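# Pull out the tray of the colour-banded slide box

## Task

Push or pull the inner tray of the slide box that carries a coloured band so that several centimetres of it stick out past its sleeve, and leave it resting there on its own; if it ends up out by less, more extension is better. The second slide box must stay roughly where it began, with its tray fully closed, or the task counts as failed. Anything held in place only by the robot when the scene ends does not count.

## Robot and tools

Robot: two arms, left_arm and right_arm, each with 7 revolute joints and a parallel-jaw gripper. The names are labels only, not sides of any picture. Results give each gripper's end_effector_position (metres) and end_effector_quat_wxyz in one scene frame: origin on the table top midway between the arms, +x out over the table, +z up, left_arm on the +y side. Printed hand positions can be off, more so at long reach. The gripper's fingers point along its own +z and close along its y axis; the reported point sits between the pads when shut. Closed fingertips reach about 19 mm past it, open ones about 6 mm, and closing pushes the tips roughly 13 mm farther out, so keep that clearance above surfaces.

execute_actions takes {"actions": [...], "pictures": bool}. The list holds nothing, one action or one wait. An empty list sends no command and returns the state plus pictures. An action is {"rows": [[...]], "steps": n}: up to 15 rows, n from 9 to 15 control steps (1/30 s each, default 15); each row drives one step and the final row repeats to fill the count. A wait is {"steps": n} with n up to 300, counted from the previous result and including your reply time. A refused call sends nothing. Pictures come only with an empty list or "pictures": true.

Each row is one flat list of 18 numbers, each in [-1, 1], covering both arms even if one stays still: left_arm's 7 joint values, its gripper position, its gripper speed, then the same 9 for right_arm. Joint order: waist, shoulder, upper arm roll, elbow, forearm roll, wrist pitch, wrist roll. Joint values are offsets, not poses: they are added to the joint angles in the latest result that lists Joint positions (before any such result, or for later calls in the same reply, to the angles at the start of the action), never to the previous row. Scale: 1.0 equals 0.9985 rad for the first four joints and 0.8765 rad for the last three. So an all-zero joint block is not a hold; it pulls the arm back to those reference angles. Stated joint ranges (rad): waist, upper arm roll, forearm roll and wrist roll -69.115 to 69.115; shoulder -2.250 to 2.250; elbow -2.580 to 2.580; wrist pitch -2.100 to 2.100. Asking more than 0.013 rad beyond a range end gets the call refused; true ends may differ by 0.013 either way, and targets past them are clipped, sometimes with a "joint sent to its limit" note (possibly about an earlier action). No note does not prove there is room left.

Gripper position is absolute, not an offset: +1 fully open (85 mm), 0 about 41 mm, pads touch near -0.8, and -1 closes until blocked. Speed sets how fast the gap changes: about 20 mm/s at -1, 85 at 0, 150 at +1. Grip force is not commanded; a full close gives roughly 190 to 235 N per pad. To hold, send -1 and keep sending it; to release, send a width larger than the object; for a gentle grip open first, then close to just under the object's width. To leave a gripper unchanged, repeat its previous two numbers, since 0 is itself a command. position_measured_pct reads about 50 minus 50 times the finger position (0 = fully open); stopping under 90 short of the target means something is held or blocking, around 90 or more means the pads closed on nothing or something very thin.

Motion: joint speed and acceleration are capped and an arm's joints finish together; a reversing command stops them together. Each step's target stays within 0.304 rad of the measured angle (first four joints) or 0.266 rad (last three), and is scaled back if it would move the hand over 70 mm. Big moves may be unfinished when the result returns. Each result is taken 9 steps before the action ends; those steps run while you reply. Between calls the arms keep heading for the last row's target until motion nearly stops or a step is HELD.

Result lines: Joint positions and Joint velocities (rad, rad/s) per arm in joint order; joint torques in the same order, with offsets and noise. "joint command not followed" means the clearance check altered joint targets; the rest of the row still ran. HELD marks steps where your row was partly or wholly not sent. TORQUE FAULT: contact torque at a joint's load limit (47.5 N m first four, 29.9 N m last three, held weight included) freezes that arm for 10 s and drops the rest of the call. MOTOR HOT appears from 60 °C; at 75 °C an OVER-TEMPERATURE FAULT lets the arm sag until cool. Long holding heats motors.

zoom_image takes camera (cam_head_left, cam_head_right, cam_high, cam_low, cam_left_wrist, cam_right_wrist, all 504x504) and region [x0, y0, x1, y1] in pixels from the top-left, at most 504 by 504, returning a sharper crop of that camera's latest image. Calibration lines give K, distortion and T_world_to_cam per camera.

finished_scene takes scene, the number of the current scene; it ends and grades it, irreversibly. Replying with no tool call ends everything.

Avoid: knocking anything off the table, disturbing or opening the other slide box, letting the arms collide or press on each other, slamming or shoving hard, drops and slips, and leaving the tray supported only by the gripper. Move smoothly and efficiently.

Each tool is called after "Call:" in YAML: its name, and indented under it one key for each argument.

## Session

I'll start by looking at the current state.

Call:
execute_actions:
  actions: []
  pictures: true

Scene clock: 0.00 s of 4290.00 s.
left_arm: end_effector_position=(+0.1424, +0.1559, +0.3548) position_measured_pct=0.0 end_effector_quat_wxyz=(-0.295, +0.837, -0.411, +0.208) | right_arm: end_effector_position=(+0.4868, -0.6465, +0.2460) position_measured_pct=0.0 end_effector_quat_wxyz=(-0.088, +0.986, +0.113, -0.082)
Joint positions: left_arm=[ 0.387 -0.408  1.095  2.046 -0.353  1.495 -1.109] | right_arm=[ 0.312  0.946  0.522  0.65  -0.404  1.85  -0.585]
Joint velocities: left_arm=[-0.001  0.001  0.    -0.     0.     0.     0.   ] | right_arm=[ 0.001 -0.001  0.     0.     0.    -0.     0.   ]
Joint torques (N m, as the joint torque sensors report them, + toward a larger angle): no reading

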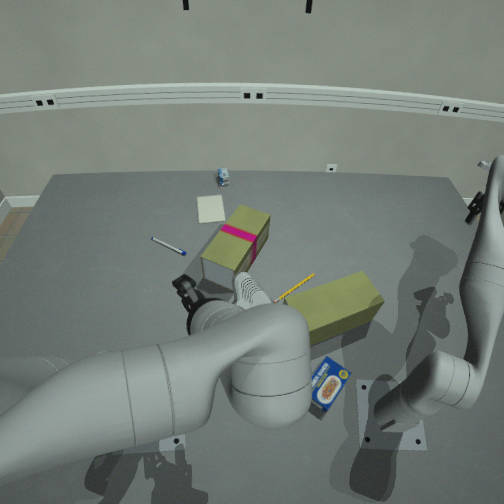

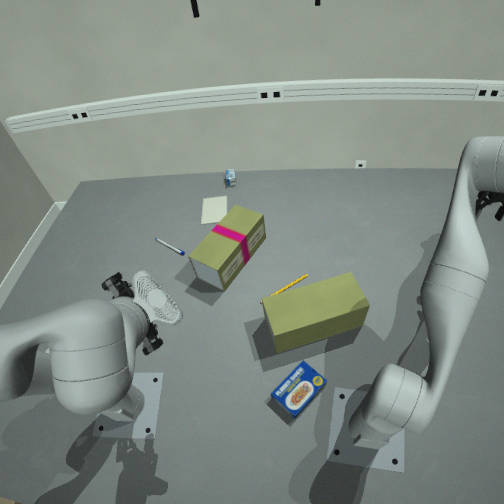

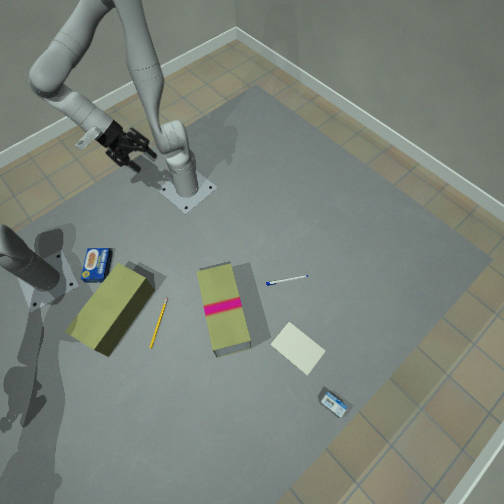

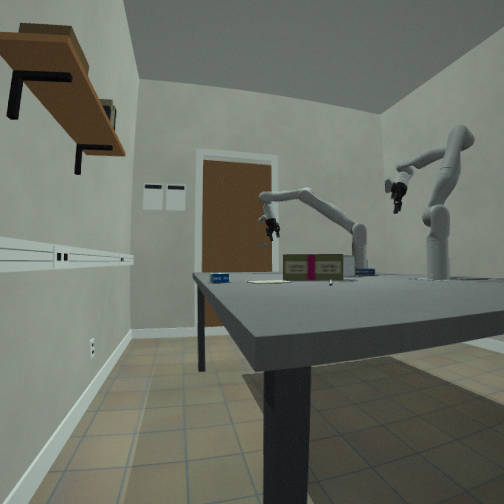

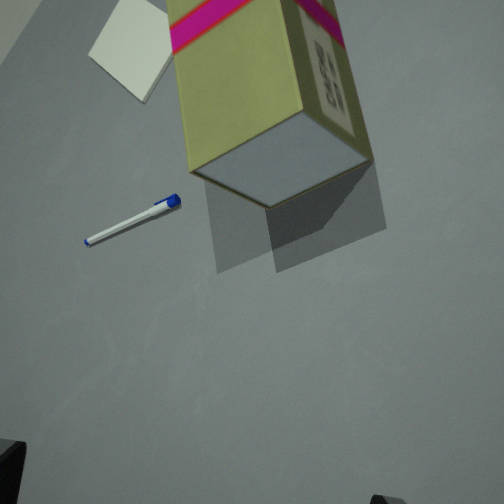

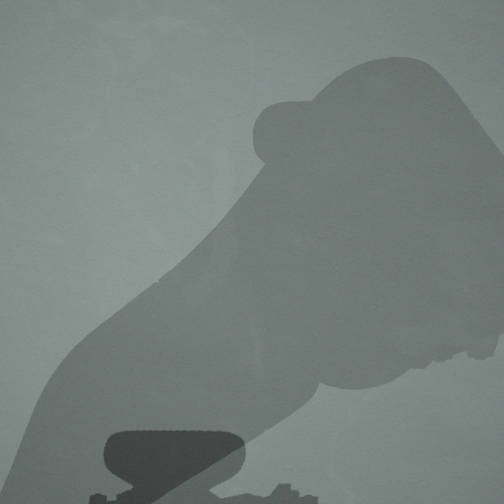

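Call:
zoom_image:
  camera: "cam_high"
  region: [160, 240, 300, 380]

Call:
zoom_image:
  camera: "cam_head_right"
  region: [170, 190, 290, 310]

Call:
zoom_image:
  camera: "cam_low"
  region: [260, 230, 400, 300]

Call:
zoom_image:
  camera: "cam_high"
  region: [50, 240, 190, 380]

Region (160, 240, 300, 380) of cam_high's 504x504 image, scaled by 3.600, with more detail than that image has.

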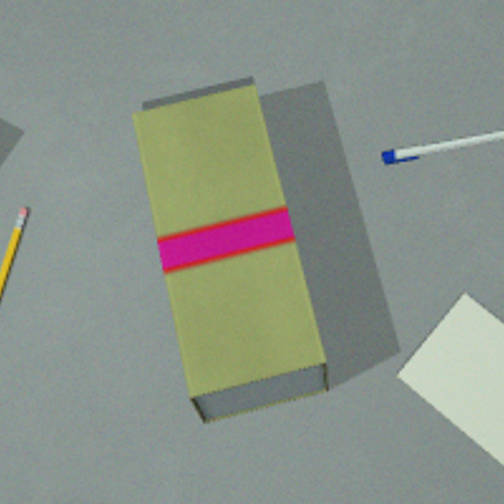

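Region (170, 190, 290, 310) of cam_head_right's 504x504 image, scaled by 4.200, with more detail than that image has.

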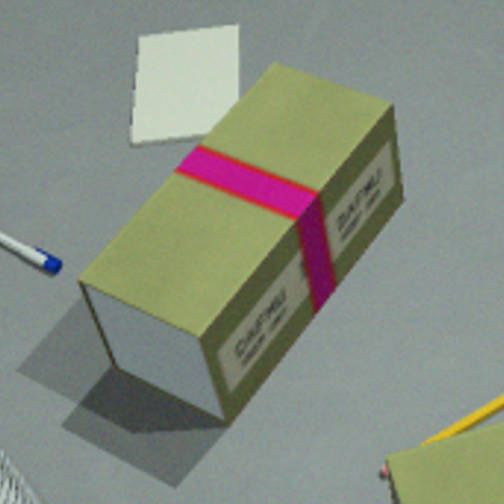

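Region (260, 230, 400, 300) of cam_low's 504x504 image, scaled by 3.600, with more detail than that image has.

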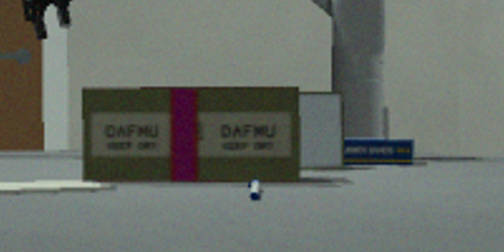

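Region (50, 240, 190, 380) of cam_high's 504x504 image, scaled by 3.600, with more detail than that image has.

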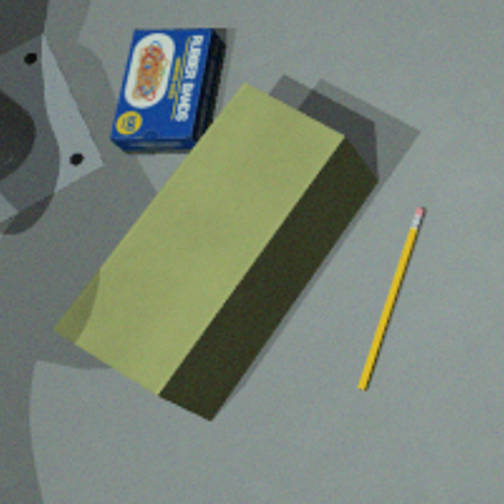

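Call:
zoom_image:
  camera: "cam_high"
  region: [80, 100, 240, 260]

Call:
zoom_image:
  camera: "cam_high"
  region: [0, 200, 140, 340]

Call:
zoom_image:
  camera: "cam_left_wrist"
  region: [150, 0, 410, 260]

Region (80, 100, 240, 260) of cam_high's 504x504 image, scaled by 3.150, with more detail than that image has.

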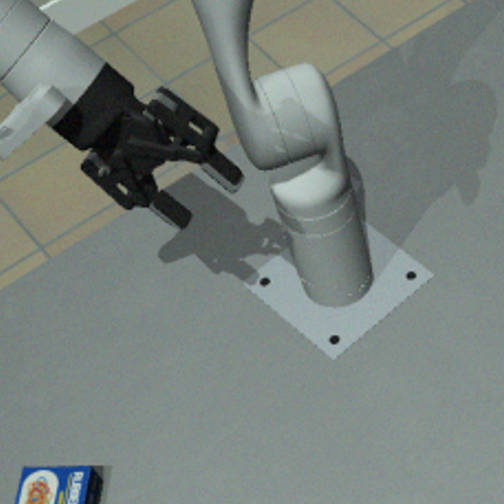

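Region (0, 200, 140, 340) of cam_high's 504x504 image, scaled by 3.600, with more detail than that image has.

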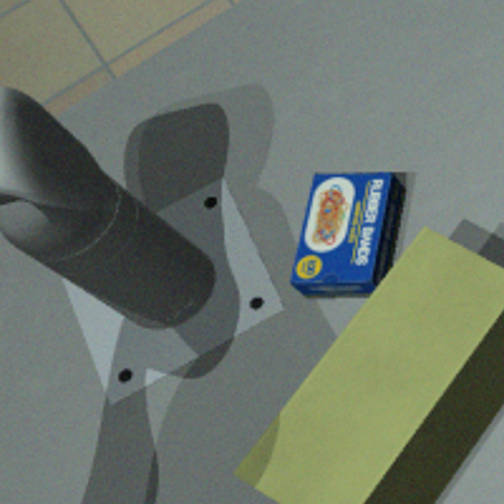

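Region (150, 0, 410, 260) of cam_left_wrist's 504x504 image, scaled by 1.938.

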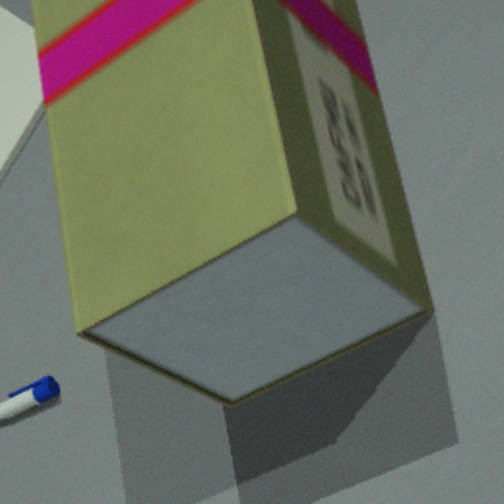

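Call:
execute_actions:
  actions:
    - {"rows": [[0.0834,0.9722,-0.9322,-0.7092,0.3424,-0.2920,0.9892,1,0, -0.112,-0.497,-0.373,0.99,0.974,-0.342,0.987,-1,0.5]], "steps": 15}

Scene clock: 23.03 s of 4290.00 s.
left_arm: end_effector_position=(+0.1445, +0.1082, +0.3492) position_measured_pct=0.0 end_effector_quat_wxyz=(-0.197, +0.883, -0.382, +0.188) | right_arm: end_effector_position=(+0.4948, -0.6287, +0.2669) position_measured_pct=14.3 end_effector_quat_wxyz=(-0.070, +0.981, +0.172, -0.056)
Joint positions: left_arm=[ 0.413 -0.317  1.016  1.964 -0.281  1.43  -1.038] | right_arm=[ 0.281  0.856  0.442  0.736 -0.332  1.778 -0.514]
Joint velocities: left_arm=[ 0.2    0.884 -0.836 -0.857  0.737 -0.624  0.746] | right_arm=[-0.32  -0.938 -0.897  0.912  0.792 -0.793  0.79 ]
Joint torques (N m, as the joint torque sensors report them, + toward a larger angle): left_arm=[-2.19  2.81 -3.34 -8.82 -2.66  0.13  0.24] | right_arm=[ -1.97 -27.73   1.4   -8.49   0.03   0.88   0.11]
Steps of this call (steps 1 to 90: nothing new was sent; then 19.83 s passed at rest; steps 91 to 96: the first 6 steps of this action). Readings (joint positions | what the end effector reports):
91: left_arm=[0.387 -0.406 1.094 2.045 -0.352 1.494 -1.108] | right_arm=[0.311 0.945 0.521 0.652 -0.404 1.849 -0.584] | left_arm position_measured_pct=0.0 | right_arm position_measured_pct=0.0
92: left_arm=[0.390 -0.399 1.090 2.040 -0.347 1.490 -1.104] | right_arm=[0.309 0.938 0.516 0.658 -0.399 1.844 -0.580] | left_arm position_measured_pct=0.0 | right_arm position_measured_pct=0.8
94: left_arm=[0.399 -0.369 1.064 2.013 -0.324 1.469 -1.081] | right_arm=[0.299 0.908 0.491 0.687 -0.376 1.821 -0.557] | left_arm position_measured_pct=0.0 | right_arm position_measured_pct=6.3
96: the state above

Call:
execute_actions:
  actions:
    - {"steps": 15}

Scene clock: 23.53 s of 4290.00 s.
left_arm: end_effector_position=(+0.2962, -0.0340, +0.3824) position_measured_pct=0.0 end_effector_quat_wxyz=(+0.083, +0.993, -0.028, +0.085) | right_arm: end_effector_position=(+0.3669, -0.5874, +0.2932) position_measured_pct=75.8 end_effector_quat_wxyz=(-0.029, +0.842, +0.513, -0.167)
Joint positions: left_arm=[ 0.459  0.106  0.593  1.544 -0.096  1.275 -0.665] | right_arm=[0.205 0.488 0.167 1.317 0.18  1.565 0.   ]
Joint velocities: left_arm=[ 0.036  0.818 -0.821 -0.661  0.138 -0.119  0.723] | right_arm=[-0.024 -0.158 -0.088  1.024  0.898 -0.069  0.898]
Joint torques (N m, as the joint torque sensors report them, + toward a larger angle): left_arm=[-1.32 -9.23 -0.15 -8.69 -0.6  -0.02 -0.29] | right_arm=[ -0.32 -16.74   1.11  -7.46   1.27   0.48   0.04]
Kept back: nothing.
Steps of this call (steps 1 to 9: the last 9 steps of your previous action; steps 10 to 15: the robot went on to your last target). Readings (joint positions | what the end effector reports):
1: left_arm=[0.418 -0.288 0.988 1.936 -0.258 1.410 -1.013] | right_arm=[0.270 0.822 0.409 0.770 -0.304 1.749 -0.485] | left_arm position_measured_pct=0.0 | right_arm position_measured_pct=18.3
2: left_arm=[0.424 -0.260 0.959 1.907 -0.236 1.391 -0.988] | right_arm=[0.260 0.783 0.372 0.808 -0.271 1.719 -0.452] | left_arm position_measured_pct=0.0 | right_arm position_measured_pct=22.2
4: left_arm=[0.433 -0.202 0.901 1.848 -0.198 1.360 -0.937] | right_arm=[0.242 0.702 0.305 0.887 -0.201 1.670 -0.381] | left_arm position_measured_pct=0.0 | right_arm position_measured_pct=30.6
8: left_arm=[0.446 -0.086 0.786 1.732 -0.144 1.316 -0.835] | right_arm=[0.218 0.568 0.217 1.059 -0.048 1.604 -0.228] | left_arm position_measured_pct=0.0 | right_arm position_measured_pct=46.8
15: the state above

Call:
execute_actions:
  actions:
    - {"rows": [[0.026,0.629,-0.594,-0.3315,0.1095,-0.0924,0.657,1,0, -0.906,-0.245,-0.167,0.898,0.992,-0.302,0.992,-1,0.5]], "steps": 15}

Call:
execute_actions:
  actions:
    - {"steps": 12}

Scene clock: 24.27 s of 4290.00 s.
left_arm: end_effector_position=(+0.5337, +0.0601, +0.1906) position_measured_pct=0.0 end_effector_quat_wxyz=(+0.002, +0.879, +0.477, -0.008) | right_arm: end_effector_position=(+0.2545, -0.5891, +0.2759) position_measured_pct=91.7 end_effector_quat_wxyz=(-0.086, +0.609, +0.715, -0.332)
Joint positions: left_arm=[ 0.479  0.675  0.057  1.261 -0.023  1.213 -0.142] | right_arm=[0.11  0.389 0.113 1.723 0.522 1.484 0.351]
Joint velocities: left_arm=[ 0.055  0.69  -0.728 -0.572  0.27  -0.253  0.653] | right_arm=[-0.942 -0.61  -0.432  0.907  0.793 -0.72   0.792]
Joint torques (N m, as the joint torque sensors report them, + toward a larger angle): left_arm=[  0.61 -24.05   0.73  -8.58   0.1    0.61  -0.04] | right_arm=[ -2.76 -15.44  -0.71  -6.09   1.12   1.4    0.41]
Steps of this call (steps 1 to 16: the robot went on to your last target; steps 17 to 22: the first 6 steps of this action). Readings (joint positions | what the end effector reports):
17: left_arm=[0.468 0.545 0.176 1.344 -0.054 1.239 -0.256] | right_arm=[0.199 0.450 0.149 1.640 0.450 1.550 0.281] | left_arm position_measured_pct=0.0 | right_arm position_measured_pct=91.7
18: left_arm=[0.470 0.567 0.159 1.334 -0.051 1.238 -0.237] | right_arm=[0.192 0.444 0.148 1.646 0.455 1.545 0.285] | left_arm position_measured_pct=0.0 | right_arm position_measured_pct=91.7
20: left_arm=[0.475 0.623 0.110 1.302 -0.040 1.229 -0.190] | right_arm=[0.162 0.423 0.136 1.674 0.478 1.523 0.308] | left_arm position_measured_pct=0.0 | right_arm position_measured_pct=91.7
22: the state above

Scene clock: 24.67 s of 4290.00 s.
left_arm: end_effector_position=(+0.5603, +0.0695, +0.1710) position_measured_pct=0.0 end_effector_quat_wxyz=(+0.001, +0.854, +0.520, +0.001) | right_arm: end_effector_position=(+0.3232, -0.5098, +0.2831) position_measured_pct=91.7 end_effector_quat_wxyz=(-0.023, -0.002, +0.884, -0.467)
Joint positions: left_arm=[ 0.485  0.733 -0.     1.213  0.     1.194 -0.089] | right_arm=[-0.408  0.26   0.01   2.147  0.948  1.317  0.773]
Joint velocities: left_arm=[ 0.004  0.008 -0.002 -0.002 -0.     0.     0.   ] | right_arm=[-1.215 -0.089 -0.057  0.409  0.642 -0.101  0.605]
Joint torques (N m, as the joint torque sensors report them, + toward a larger angle): left_arm=[ -0.63 -22.71   0.38  -8.46  -0.28  -0.01  -0.06] | right_arm=[  0.03 -10.05   0.31  -6.43   1.86   1.49   0.03]
Kept back: nothing.
Steps of this call (steps 1 to 9: the last 9 steps of your previous action; steps 10 to 12: the robot went on to your last target). Readings (joint positions | what the end effector reports):
1: left_arm=[0.481 0.696 0.035 1.244 -0.014 1.205 -0.122] | right_arm=[0.075 0.367 0.097 1.756 0.551 1.458 0.380] | left_arm position_measured_pct=0.0 | right_arm position_measured_pct=91.7
2: left_arm=[0.482 0.711 0.018 1.231 -0.008 1.199 -0.107] | right_arm=[0.035 0.347 0.081 1.795 0.585 1.432 0.414] | left_arm position_measured_pct=0.0 | right_arm position_measured_pct=91.7
4: left_arm=[0.482 0.726 -0.000 1.217 -0.001 1.193 -0.091] | right_arm=[-0.054 0.316 0.053 1.881 0.661 1.389 0.491] | left_arm position_measured_pct=0.0 | right_arm position_measured_pct=91.7
8: left_arm=[0.483 0.731 -0.001 1.213 0.000 1.193 -0.089] | right_arm=[-0.233 0.278 0.022 2.050 0.818 1.339 0.649] | left_arm position_measured_pct=0.0 | right_arm position_measured_pct=91.7
12: the state above

Call:
execute_actions:
  actions:
    - {"rows": [[0,0,0,0,0,0,0,1,0, -0.993,0.14,-0.01,0.053,0.4016,-0.1335,0.992,-1,0.5]], "steps": 15}

Call:
execute_actions:
  actions:
    - {"steps": 12}
  pictures: true

Scene clock: 25.33 s of 4290.00 s.
left_arm: end_effector_position=(+0.5603, +0.0695, +0.1710) position_measured_pct=0.0 end_effector_quat_wxyz=(+0.001, +0.854, +0.520, +0.001) | right_arm: end_effector_position=(+0.4022, -0.3885, +0.2855) position_measured_pct=91.7 end_effector_quat_wxyz=(+0.046, -0.313, +0.803, -0.505)
Joint positions: left_arm=[ 0.485  0.733 -0.     1.213  0.     1.194 -0.089] | right_arm=[-0.789  0.289  0.002  2.211  1.115  1.275  0.942]
Joint velocities: left_arm=[ 0.001 -0.001 -0.    -0.     0.    -0.     0.   ] | right_arm=[-0.875  0.351 -0.011 -0.037  0.6   -0.249  0.737]
Joint torques (N m, as the joint torque sensors report them, + toward a larger angle): left_arm=[ -0.59 -22.83   0.11  -8.48  -0.64   0.13  -0.01] | right_arm=[ -1.51 -11.15  -0.63  -5.78   1.63   2.16  -0.21]
Steps of this call (steps 1 to 14: the robot went on to your last target; steps 15 to 20: the first 6 steps of this action). Readings (joint positions | what the end effector reports):
15: left_arm=[0.485 0.734 -0.000 1.213 0.000 1.194 -0.089] | right_arm=[-0.697 0.244 0.001 2.214 1.050 1.300 0.871] | left_arm position_measured_pct=0.0 | right_arm position_measured_pct=91.7
16: left_arm=[0.485 0.733 -0.000 1.213 0.000 1.194 -0.089] | right_arm=[-0.705 0.248 0.001 2.214 1.054 1.299 0.875] | left_arm position_measured_pct=0.0 | right_arm position_measured_pct=91.7
18: left_arm=[0.485 0.733 -0.000 1.213 0.000 1.194 -0.089] | right_arm=[-0.737 0.264 0.002 2.213 1.076 1.290 0.899] | left_arm position_measured_pct=0.0 | right_arm position_measured_pct=91.7
20: the state above

Scene clock: 25.73 s of 4290.00 s.
left_arm: end_effector_position=(+0.5603, +0.0695, +0.1710) position_measured_pct=0.0 end_effector_quat_wxyz=(+0.001, +0.854, +0.520, +0.001) | right_arm: end_effector_position=(+0.4376, -0.2135, +0.2728) position_measured_pct=91.7 end_effector_quat_wxyz=(-0.078, +0.610, -0.593, +0.519)
Joint positions: left_arm=[ 0.485  0.733 -0.     1.213  0.     1.194 -0.089] | right_arm=[-1.152  0.371  0.     2.202  1.256  1.218  1.259]
Joint velocities: left_arm=[-0.001  0.     0.    -0.001  0.     0.     0.   ] | right_arm=[-0.947  0.111 -0.003 -0.011  0.175 -0.071  0.862]
Joint torques (N m, as the joint torque sensors report them, + toward a larger angle): left_arm=[ -0.44 -22.25   0.41  -8.02  -0.41   0.25  -0.07] | right_arm=[ -0.56 -12.51   0.73  -4.24   1.58   2.18  -0.11]
Kept back: nothing.
Steps of this call (steps 1 to 9: the last 9 steps of your previous action; steps 10 to 12: the robot went on to your last target). Readings (joint positions | what the end effector reports):
1: left_arm=[0.485 0.733 -0.000 1.213 0.000 1.194 -0.089] | right_arm=[-0.818 0.300 0.002 2.210 1.134 1.267 0.967] | left_arm position_measured_pct=0.0 | right_arm position_measured_pct=91.7
2: left_arm=[0.485 0.733 -0.000 1.213 0.000 1.194 -0.089] | right_arm=[-0.846 0.310 0.001 2.208 1.152 1.260 0.992] | left_arm position_measured_pct=0.0 | right_arm position_measured_pct=91.7
4: left_arm=[0.485 0.733 -0.000 1.213 0.000 1.194 -0.089] | right_arm=[-0.905 0.327 0.001 2.207 1.182 1.247 1.043] | left_arm position_measured_pct=0.0 | right_arm position_measured_pct=91.7
8: left_arm=[0.485 0.733 -0.000 1.213 0.000 1.194 -0.089] | right_arm=[-1.026 0.354 0.001 2.204 1.227 1.229 1.149] | left_arm position_measured_pct=0.0 | right_arm position_measured_pct=91.7
12: the state above
camera_calibration (this result's frames):
cam_left_wrist: T_world_to_cam=[[0.94291, -0.327384, 0.0611537, -0.528739], [-0.326384, -0.94488, -0.0259683, 0.314371], [0.0662845, 0.00452617, -0.99779, 0.287048], [0, 0, 0, 1]] pos_world=[0.582132, 0.122643, 0.326912]
cam_right_wrist: T_world_to_cam=[[-0.603641, -0.263185, -0.752563, 0.426386], [0.342597, 0.766713, -0.542935, 0.237199], [0.719892, -0.585564, -0.372653, -0.192749], [0, 0, 0, 1]] pos_world=[0.314879, -0.182512, 0.377837]

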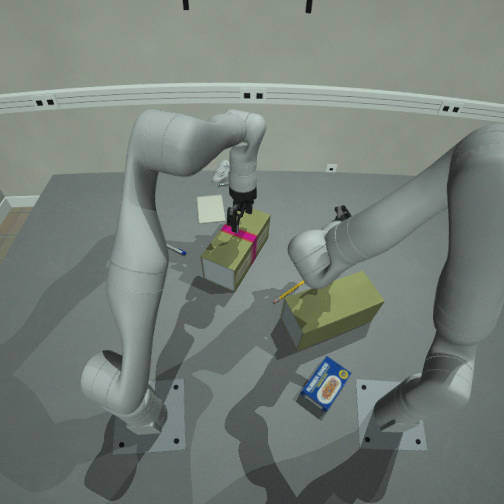

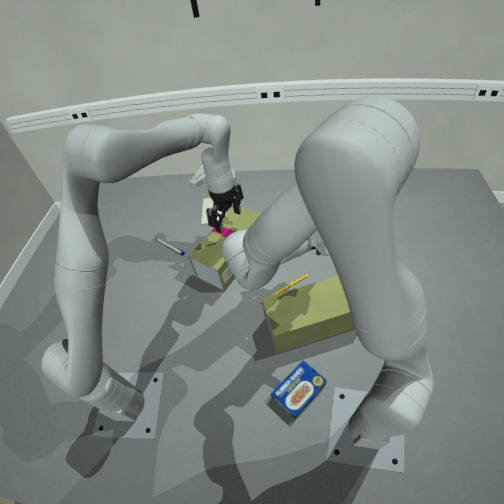

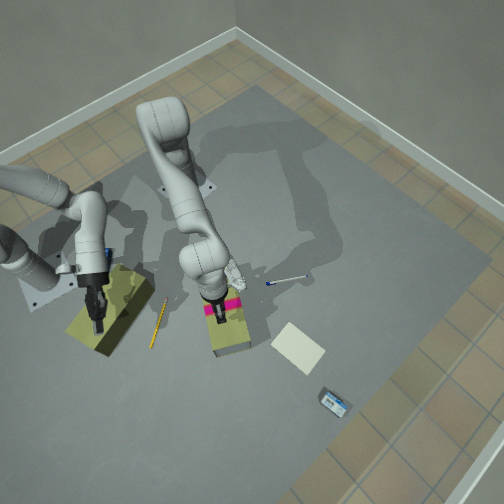

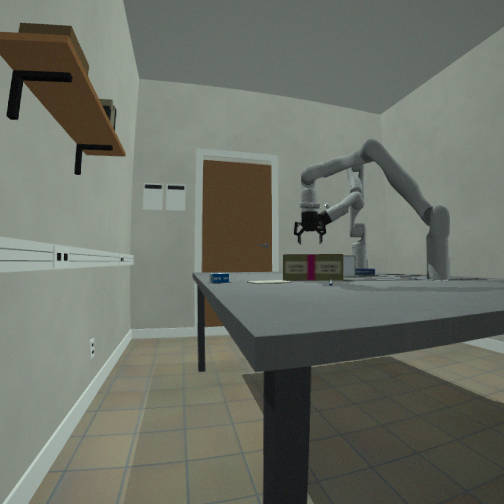

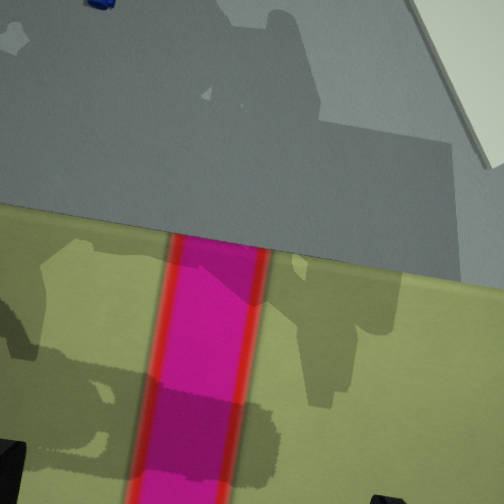

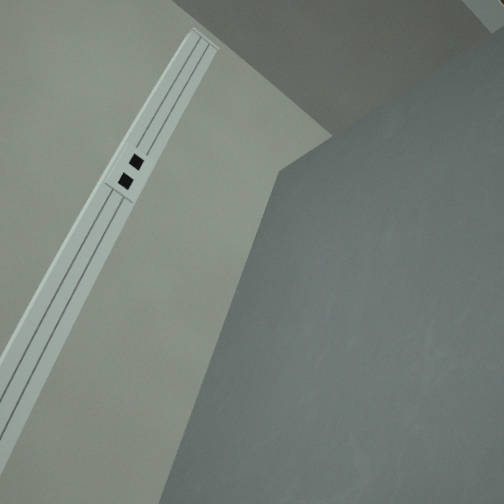

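Call:
execute_actions:
  actions: []

Scene clock: 27.10 s of 4290.00 s.
left_arm: end_effector_position=(+0.5603, +0.0695, +0.1710) position_measured_pct=0.0 end_effector_quat_wxyz=(+0.001, +0.854, +0.520, +0.001) | right_arm: end_effector_position=(+0.4065, -0.1012, +0.2665) position_measured_pct=91.7 end_effector_quat_wxyz=(-0.047, +0.773, -0.351, +0.527)
Joint positions: left_arm=[ 0.485  0.733 -0.     1.213  0.     1.194 -0.089] | right_arm=[-1.399  0.4   -0.     2.2    1.3    1.2    1.643]
Joint velocities: left_arm=[-0.    -0.    -0.    -0.    -0.     0.     0.001] | right_arm=[ 0.     0.001  0.     0.    -0.    -0.    -0.   ]
Joint torques (N m, as the joint torque sensors report them, + toward a larger angle): left_arm=[ -0.58 -22.49   0.49  -8.07  -0.29   0.28   0.16] | right_arm=[ -0.08 -12.43   0.81  -4.48   1.61   2.13   0.11]
Kept back: nothing.
Steps of this call (steps 1 to 30: the robot went on to your last target; steps 31 to 41: nothing new was sent). Readings (joint positions | what the end effector reports):
1: left_arm=[0.485 0.733 -0.000 1.213 0.000 1.194 -0.089] | right_arm=[-1.183 0.375 0.000 2.201 1.261 1.215 1.289] | left_arm position_measured_pct=0.0 | right_arm position_measured_pct=91.7
2: left_arm=[0.485 0.733 -0.000 1.213 0.000 1.194 -0.089] | right_arm=[-1.215 0.378 0.000 2.201 1.267 1.213 1.323] | left_arm position_measured_pct=0.0 | right_arm position_measured_pct=91.7
4: left_arm=[0.485 0.733 -0.000 1.213 0.000 1.194 -0.089] | right_arm=[-1.272 0.385 -0.001 2.200 1.278 1.208 1.402] | left_arm position_measured_pct=0.0 | right_arm position_measured_pct=91.7
8: left_arm=[0.485 0.733 -0.000 1.213 0.000 1.194 -0.089] | right_arm=[-1.357 0.395 -0.001 2.200 1.293 1.202 1.564] | left_arm position_measured_pct=0.0 | right_arm position_measured_pct=91.7
41: the state above
All arms were judged still, so your last target was given up. Only a new action makes them travel on or press farther. Fingers that are still opening or closing keep moving.
camera_calibration (this result's frames):
cam_left_wrist: T_world_to_cam=[[0.94291, -0.327384, 0.0611546, -0.528739], [-0.326384, -0.94488, -0.025968, 0.314371], [0.0662853, 0.00452562, -0.99779, 0.287048], [0, 0, 0, 1]] pos_world=[0.582132, 0.122643, 0.326912]
cam_right_wrist: T_world_to_cam=[[-0.470913, -0.730755, -0.494205, 0.262363], [-0.0931274, 0.598258, -0.795874, 0.385796], [0.87725, -0.328763, -0.349781, -0.151085], [0, 0, 0, 1]] pos_world=[0.292018, -0.088754, 0.383859]

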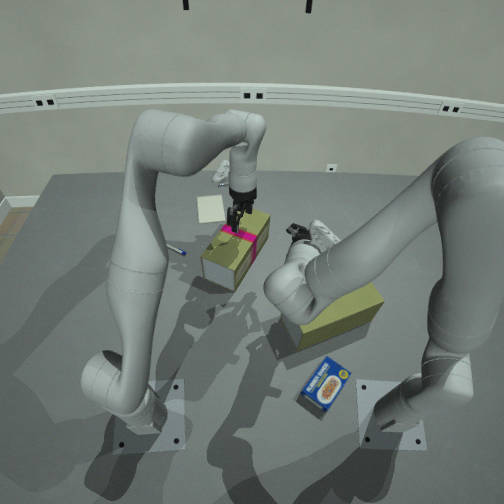

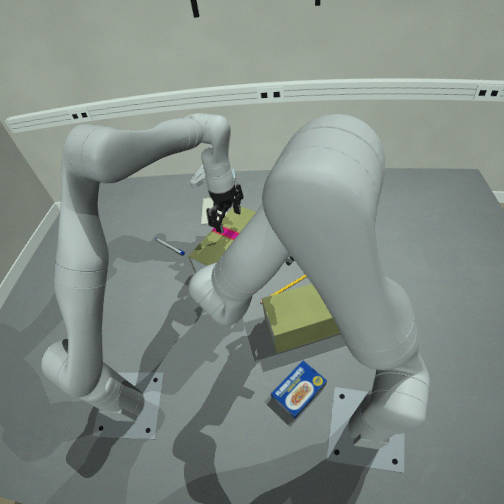

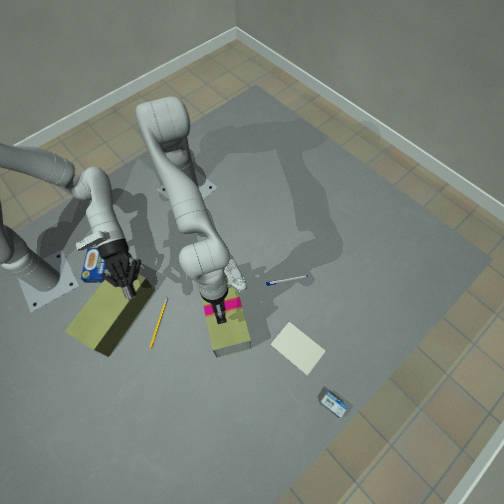

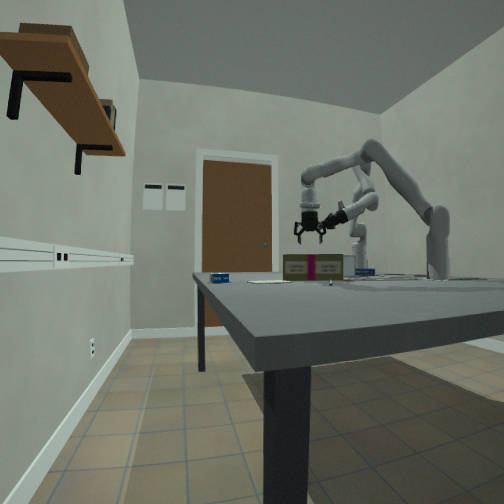

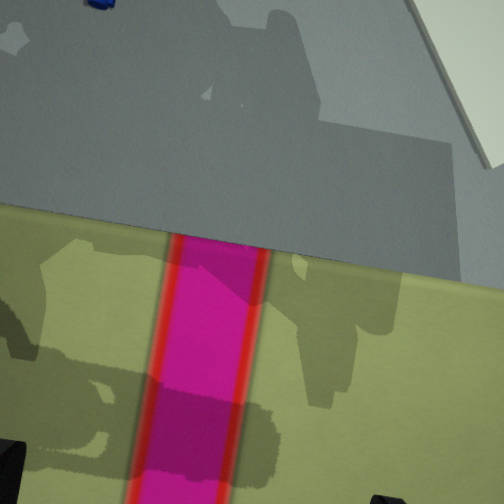

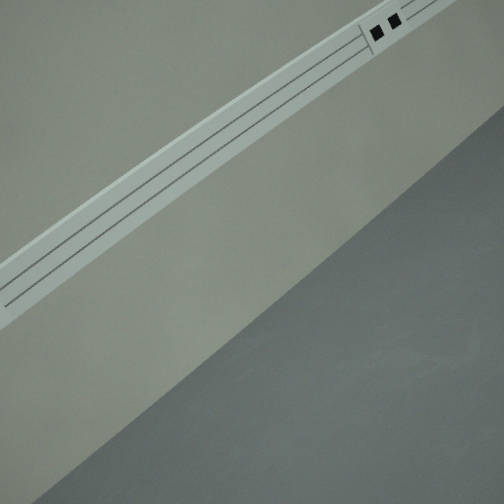

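Call:
execute_actions:
  actions:
    - {"rows": [[0,0,0,0,0,0,0,1,0, -0.2614,0.4567,0,-0.3055,-0.0559,0.0331,0.3868,-1,0.5]], "steps": 15}

Call:
execute_actions:
  actions:
    - {"steps": 20}
  pictures: true

Scene clock: 28.20 s of 4290.00 s.
left_arm: end_effector_position=(+0.5603, +0.0695, +0.1710) position_measured_pct=0.0 end_effector_quat_wxyz=(+0.001, +0.854, +0.520, +0.001) | right_arm: end_effector_position=(+0.3968, -0.0507, +0.2490) position_measured_pct=91.7 end_effector_quat_wxyz=(-0.037, +0.794, -0.298, +0.529)
Joint positions: left_arm=[ 0.485  0.733 -0.     1.213  0.     1.194 -0.089] | right_arm=[-1.471  0.489  0.002  2.122  1.287  1.208  1.712]
Joint velocities: left_arm=[-0.001  0.    -0.     0.     0.     0.001  0.   ] | right_arm=[-0.559  0.827 -0.034 -0.681 -0.096  0.042  0.696]
Joint torques (N m, as the joint torque sensors report them, + toward a larger angle): left_arm=[ -0.7  -22.54  -0.06  -8.41  -0.07   0.3   -0.09] | right_arm=[ -0.05 -12.53   0.67  -2.81   1.44   2.    -0.14]
Steps of this call (steps 1 to 27: nothing new was sent; steps 28 to 33: the first 6 steps of this action). Readings (joint positions | what the end effector reports):
28: left_arm=[0.485 0.733 -0.000 1.213 0.000 1.194 -0.089] | right_arm=[-1.401 0.401 -0.000 2.199 1.299 1.200 1.644] | left_arm position_measured_pct=0.0 | right_arm position_measured_pct=91.7
29: left_arm=[0.485 0.733 -0.000 1.213 0.000 1.194 -0.089] | right_arm=[-1.407 0.408 0.001 2.193 1.298 1.201 1.648] | left_arm position_measured_pct=0.0 | right_arm position_measured_pct=91.7
31: left_arm=[0.485 0.733 -0.000 1.213 0.000 1.194 -0.089] | right_arm=[-1.432 0.439 0.002 2.167 1.294 1.204 1.671] | left_arm position_measured_pct=0.0 | right_arm position_measured_pct=91.7
33: the state above

Scene clock: 28.87 s of 4290.00 s.
left_arm: end_effector_position=(+0.5603, +0.0695, +0.1710) position_measured_pct=0.0 end_effector_quat_wxyz=(+0.001, +0.854, +0.520, +0.001) | right_arm: end_effector_position=(+0.3417, +0.0657, +0.1393) position_measured_pct=91.7 end_effector_quat_wxyz=(+0.055, +0.839, -0.089, +0.534)
Joint positions: left_arm=[ 0.485  0.733 -0.     1.213  0.     1.194 -0.089] | right_arm=[-1.659  0.853 -0.     1.895  1.251  1.229  1.982]
Joint velocities: left_arm=[-0.001  0.001 -0.    -0.    -0.     0.    -0.   ] | right_arm=[-0.01   0.021 -0.    -0.002 -0.001  0.001  0.   ]
Joint torques (N m, as the joint torque sensors report them, + toward a larger angle): left_arm=[ -0.83 -22.47   0.25  -8.28  -0.57   0.4   -0.12] | right_arm=[ -0.06 -19.02   1.98  -2.81   1.35   2.4    0.19]
Kept back: nothing.
Steps of this call (steps 1 to 9: the last 9 steps of your previous action; steps 10 to 20: the robot went on to your last target). Readings (joint positions | what the end effector reports):
1: left_arm=[0.485 0.733 -0.000 1.213 0.000 1.194 -0.089] | right_arm=[-1.489 0.517 0.001 2.100 1.284 1.210 1.736] | left_arm position_measured_pct=0.0 | right_arm position_measured_pct=91.7
2: left_arm=[0.485 0.733 -0.000 1.213 0.000 1.194 -0.089] | right_arm=[-1.506 0.545 0.000 2.079 1.281 1.212 1.760] | left_arm position_measured_pct=0.0 | right_arm position_measured_pct=91.7
4: left_arm=[0.485 0.733 -0.000 1.213 0.000 1.194 -0.089] | right_arm=[-1.538 0.606 0.000 2.040 1.275 1.215 1.807] | left_arm position_measured_pct=0.0 | right_arm position_measured_pct=91.7
8: left_arm=[0.485 0.733 -0.000 1.213 0.000 1.194 -0.089] | right_arm=[-1.600 0.733 0.000 1.966 1.263 1.222 1.896] | left_arm position_measured_pct=0.0 | right_arm position_measured_pct=91.7
20: the state above
camera_calibration (this result's frames):
cam_left_wrist: T_world_to_cam=[[0.94291, -0.327384, 0.0611567, -0.528741], [-0.326384, -0.94488, -0.0259677, 0.314371], [0.0662872, 0.00452463, -0.99779, 0.287047], [0, 0, 0, 1]] pos_world=[0.582133, 0.122643, 0.326912]
cam_right_wrist: T_world_to_cam=[[-0.196202, -0.978709, -0.0602787, 0.152907], [-0.318844, 0.12181, -0.939947, 0.30718], [0.927277, -0.1652, -0.335955, -0.113637], [0, 0, 0, 1]] pos_world=[0.233316, 0.0934607, 0.259773]

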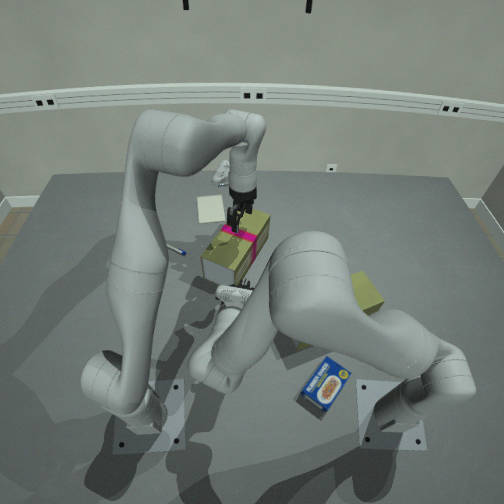

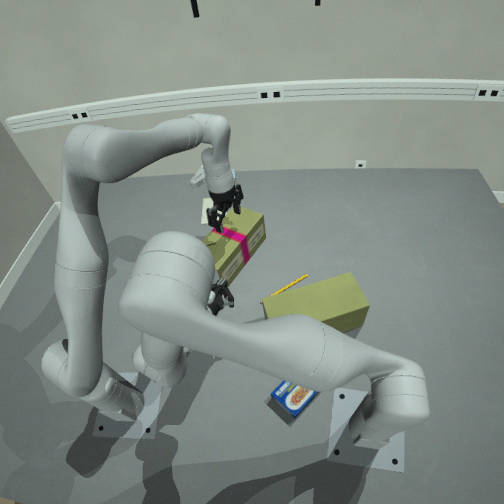

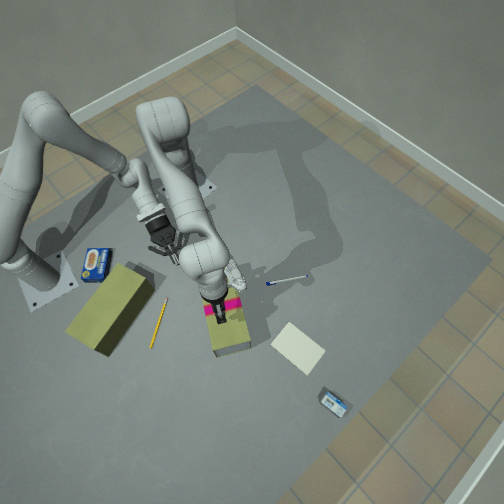

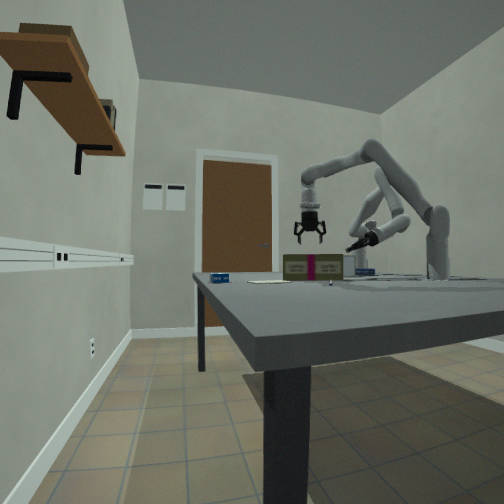

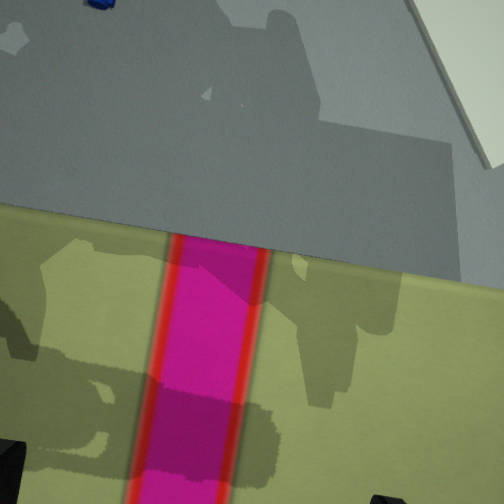

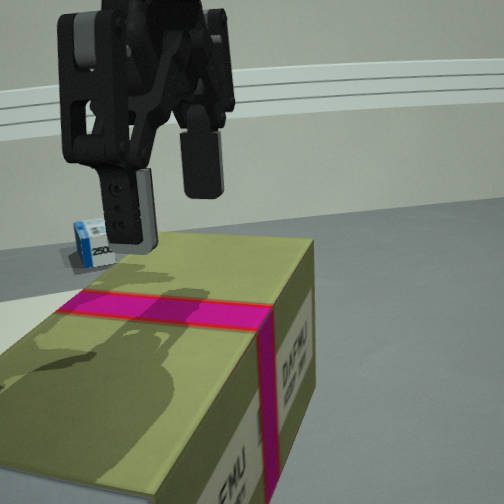

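Call:
execute_actions:
  actions:
    - {"rows": [[0,0.0456,0,0.0621,0,-0.1232,0,1,0, 0.054,0.1657,0,-0.2414,0.0234,-0.001,0.097,-1,0.5]], "steps": 15}

Call:
execute_actions:
  actions:
    - {"steps": 15}
  pictures: true

Scene clock: 34.00 s of 4290.00 s.
left_arm: end_effector_position=(+0.5603, +0.0695, +0.1311) position_measured_pct=0.0 end_effector_quat_wxyz=(+0.001, +0.854, +0.520, +0.000) | right_arm: end_effector_position=(+0.3516, +0.0862, +0.1208) position_measured_pct=91.7 end_effector_quat_wxyz=(+0.058, +0.839, -0.088, +0.533)
Joint positions: left_arm=[ 0.485  0.775 -0.     1.269  0.     1.096 -0.089] | right_arm=[-1.64   0.917 -0.     1.811  1.257  1.229  2.011]
Joint velocities: left_arm=[-0.001  0.145 -0.003  0.227 -0.    -0.362  0.   ] | right_arm=[ 0.212  0.635 -0.002 -0.917  0.079 -0.003  0.322]
Joint torques (N m, as the joint torque sensors report them, + toward a larger angle): left_arm=[ -0.69 -29.91   0.32  -9.76  -0.28   0.02   0.01] | right_arm=[ -0.18 -17.39   1.98  -3.75   1.66   1.9    0.2 ]
Steps of this call (steps 1 to 15: the robot went on to your last target; steps 16 to 90: nothing new was sent; then 1.93 s passed at rest; steps 91 to 96: the first 6 steps of this action). Readings (joint positions | what the end effector reports):
91: left_arm=[0.485 0.734 -0.000 1.214 0.000 1.192 -0.089] | right_arm=[-1.660 0.857 -0.000 1.894 1.251 1.229 1.982] | left_arm position_measured_pct=0.0 | right_arm position_measured_pct=91.7
92: left_arm=[0.485 0.738 -0.000 1.218 0.000 1.183 -0.089] | right_arm=[-1.658 0.862 -0.000 1.888 1.251 1.229 1.984] | left_arm position_measured_pct=0.0 | right_arm position_measured_pct=91.7
94: left_arm=[0.485 0.757 -0.000 1.244 0.000 1.138 -0.089] | right_arm=[-1.651 0.882 -0.000 1.861 1.253 1.229 1.993] | left_arm position_measured_pct=0.0 | right_arm position_measured_pct=91.7
96: the state above

Scene clock: 34.50 s of 4290.00 s.
left_arm: end_effector_position=(+0.5603, +0.0695, +0.1272) position_measured_pct=0.0 end_effector_quat_wxyz=(+0.001, +0.854, +0.520, +0.001) | right_arm: end_effector_position=(+0.3712, +0.1256, +0.0929) position_measured_pct=91.7 end_effector_quat_wxyz=(+0.055, +0.840, -0.088, +0.533)
Joint positions: left_arm=[ 0.485  0.779 -0.     1.275  0.     1.086 -0.089] | right_arm=[-1.606  1.018 -0.     1.654  1.271  1.228  2.067]
Joint velocities: left_arm=[ 0.    -0.001 -0.    -0.     0.    -0.     0.001] | right_arm=[ 0.004  0.007 -0.    -0.001  0.001 -0.    -0.   ]
Joint torques (N m, as the joint torque sensors report them, + toward a larger angle): left_arm=[ -0.53 -22.69   0.2   -7.59  -0.23   0.33   0.04] | right_arm=[ -0.08 -21.51   2.13  -3.55   1.52   2.25   0.06]
Kept back: nothing.
Steps of this call (steps 1 to 9: the last 9 steps of your previous action; steps 10 to 15: the robot went on to your last target). Readings (joint positions | what the end effector reports):
1: left_arm=[0.485 0.777 -0.000 1.274 0.000 1.089 -0.089] | right_arm=[-1.632 0.940 -0.001 1.778 1.260 1.229 2.022] | left_arm position_measured_pct=0.0 | right_arm position_measured_pct=91.7
2: left_arm=[0.485 0.778 -0.000 1.275 0.000 1.087 -0.089] | right_arm=[-1.625 0.961 -0.001 1.745 1.263 1.228 2.034] | left_arm position_measured_pct=0.0 | right_arm position_measured_pct=91.7
4: left_arm=[0.485 0.778 -0.000 1.275 0.000 1.086 -0.089] | right_arm=[-1.615 0.992 -0.001 1.694 1.268 1.227 2.053] | left_arm position_measured_pct=0.0 | right_arm position_measured_pct=91.7
8: left_arm=[0.485 0.778 -0.000 1.275 0.000 1.086 -0.089] | right_arm=[-1.607 1.013 -0.000 1.656 1.272 1.227 2.067] | left_arm position_measured_pct=0.0 | right_arm position_measured_pct=91.7
15: the state above
camera_calibration (this result's frames):
cam_left_wrist: T_world_to_cam=[[0.942892, -0.327349, 0.0616196, -0.526142], [-0.326347, -0.944893, -0.0259691, 0.313221], [0.0667249, 0.0043767, -0.997762, 0.243042], [0, 0, 0, 1]] pos_world=[0.582097, 0.122664, 0.283052]
cam_right_wrist: T_world_to_cam=[[-0.195006, -0.978949, -0.0602606, 0.214074], [-0.321314, 0.121814, -0.939105, 0.266538], [0.926677, -0.163769, -0.338305, -0.14638], [0, 0, 0, 1]] pos_world=[0.263036, 0.153127, 0.213686]

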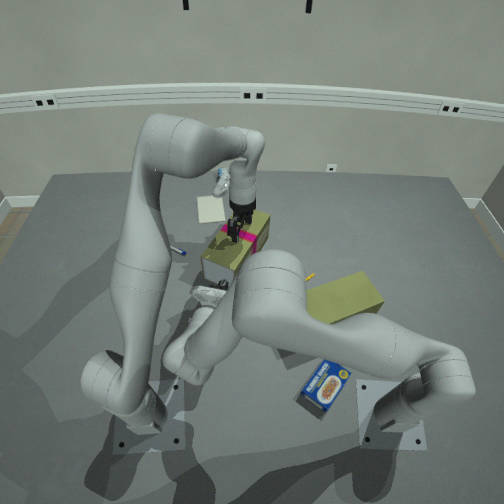

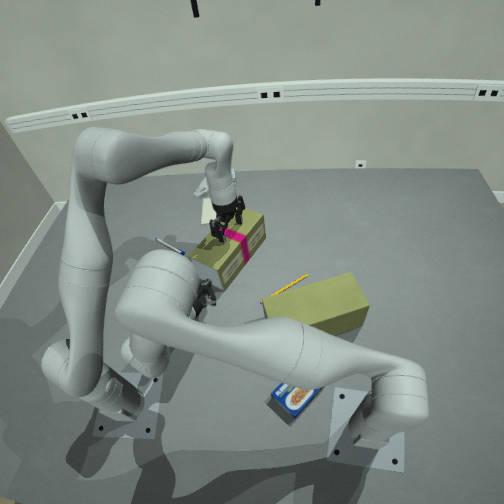

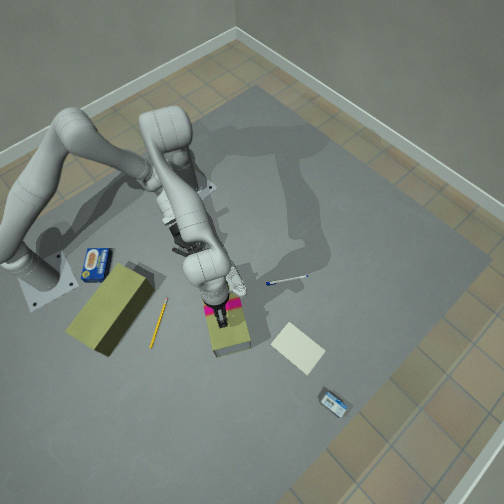

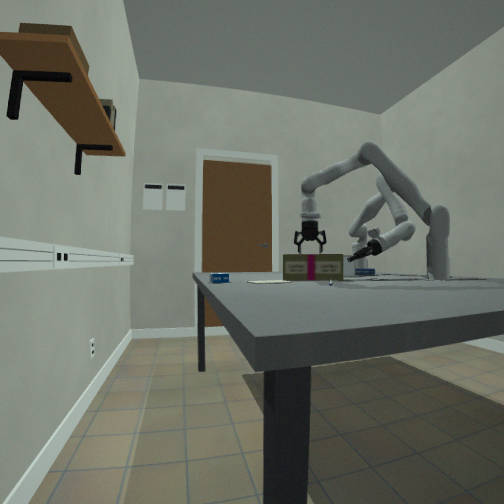

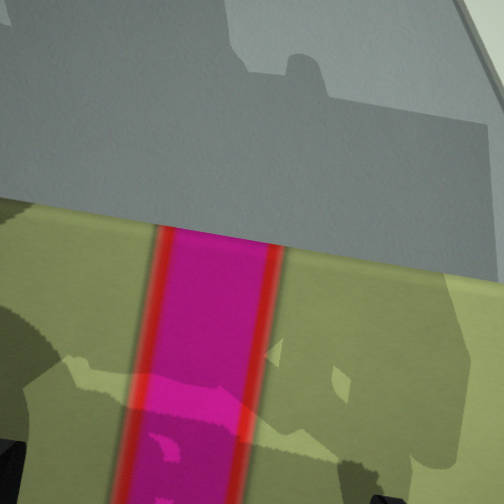

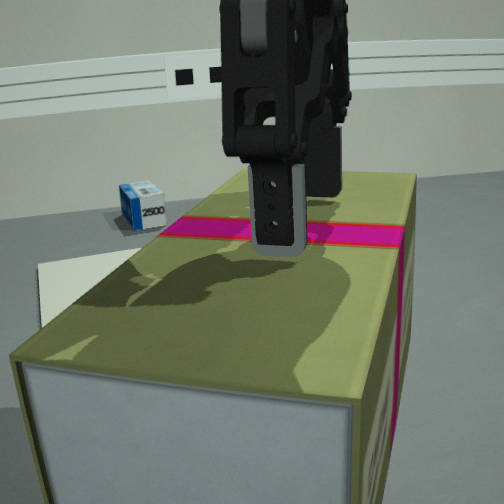

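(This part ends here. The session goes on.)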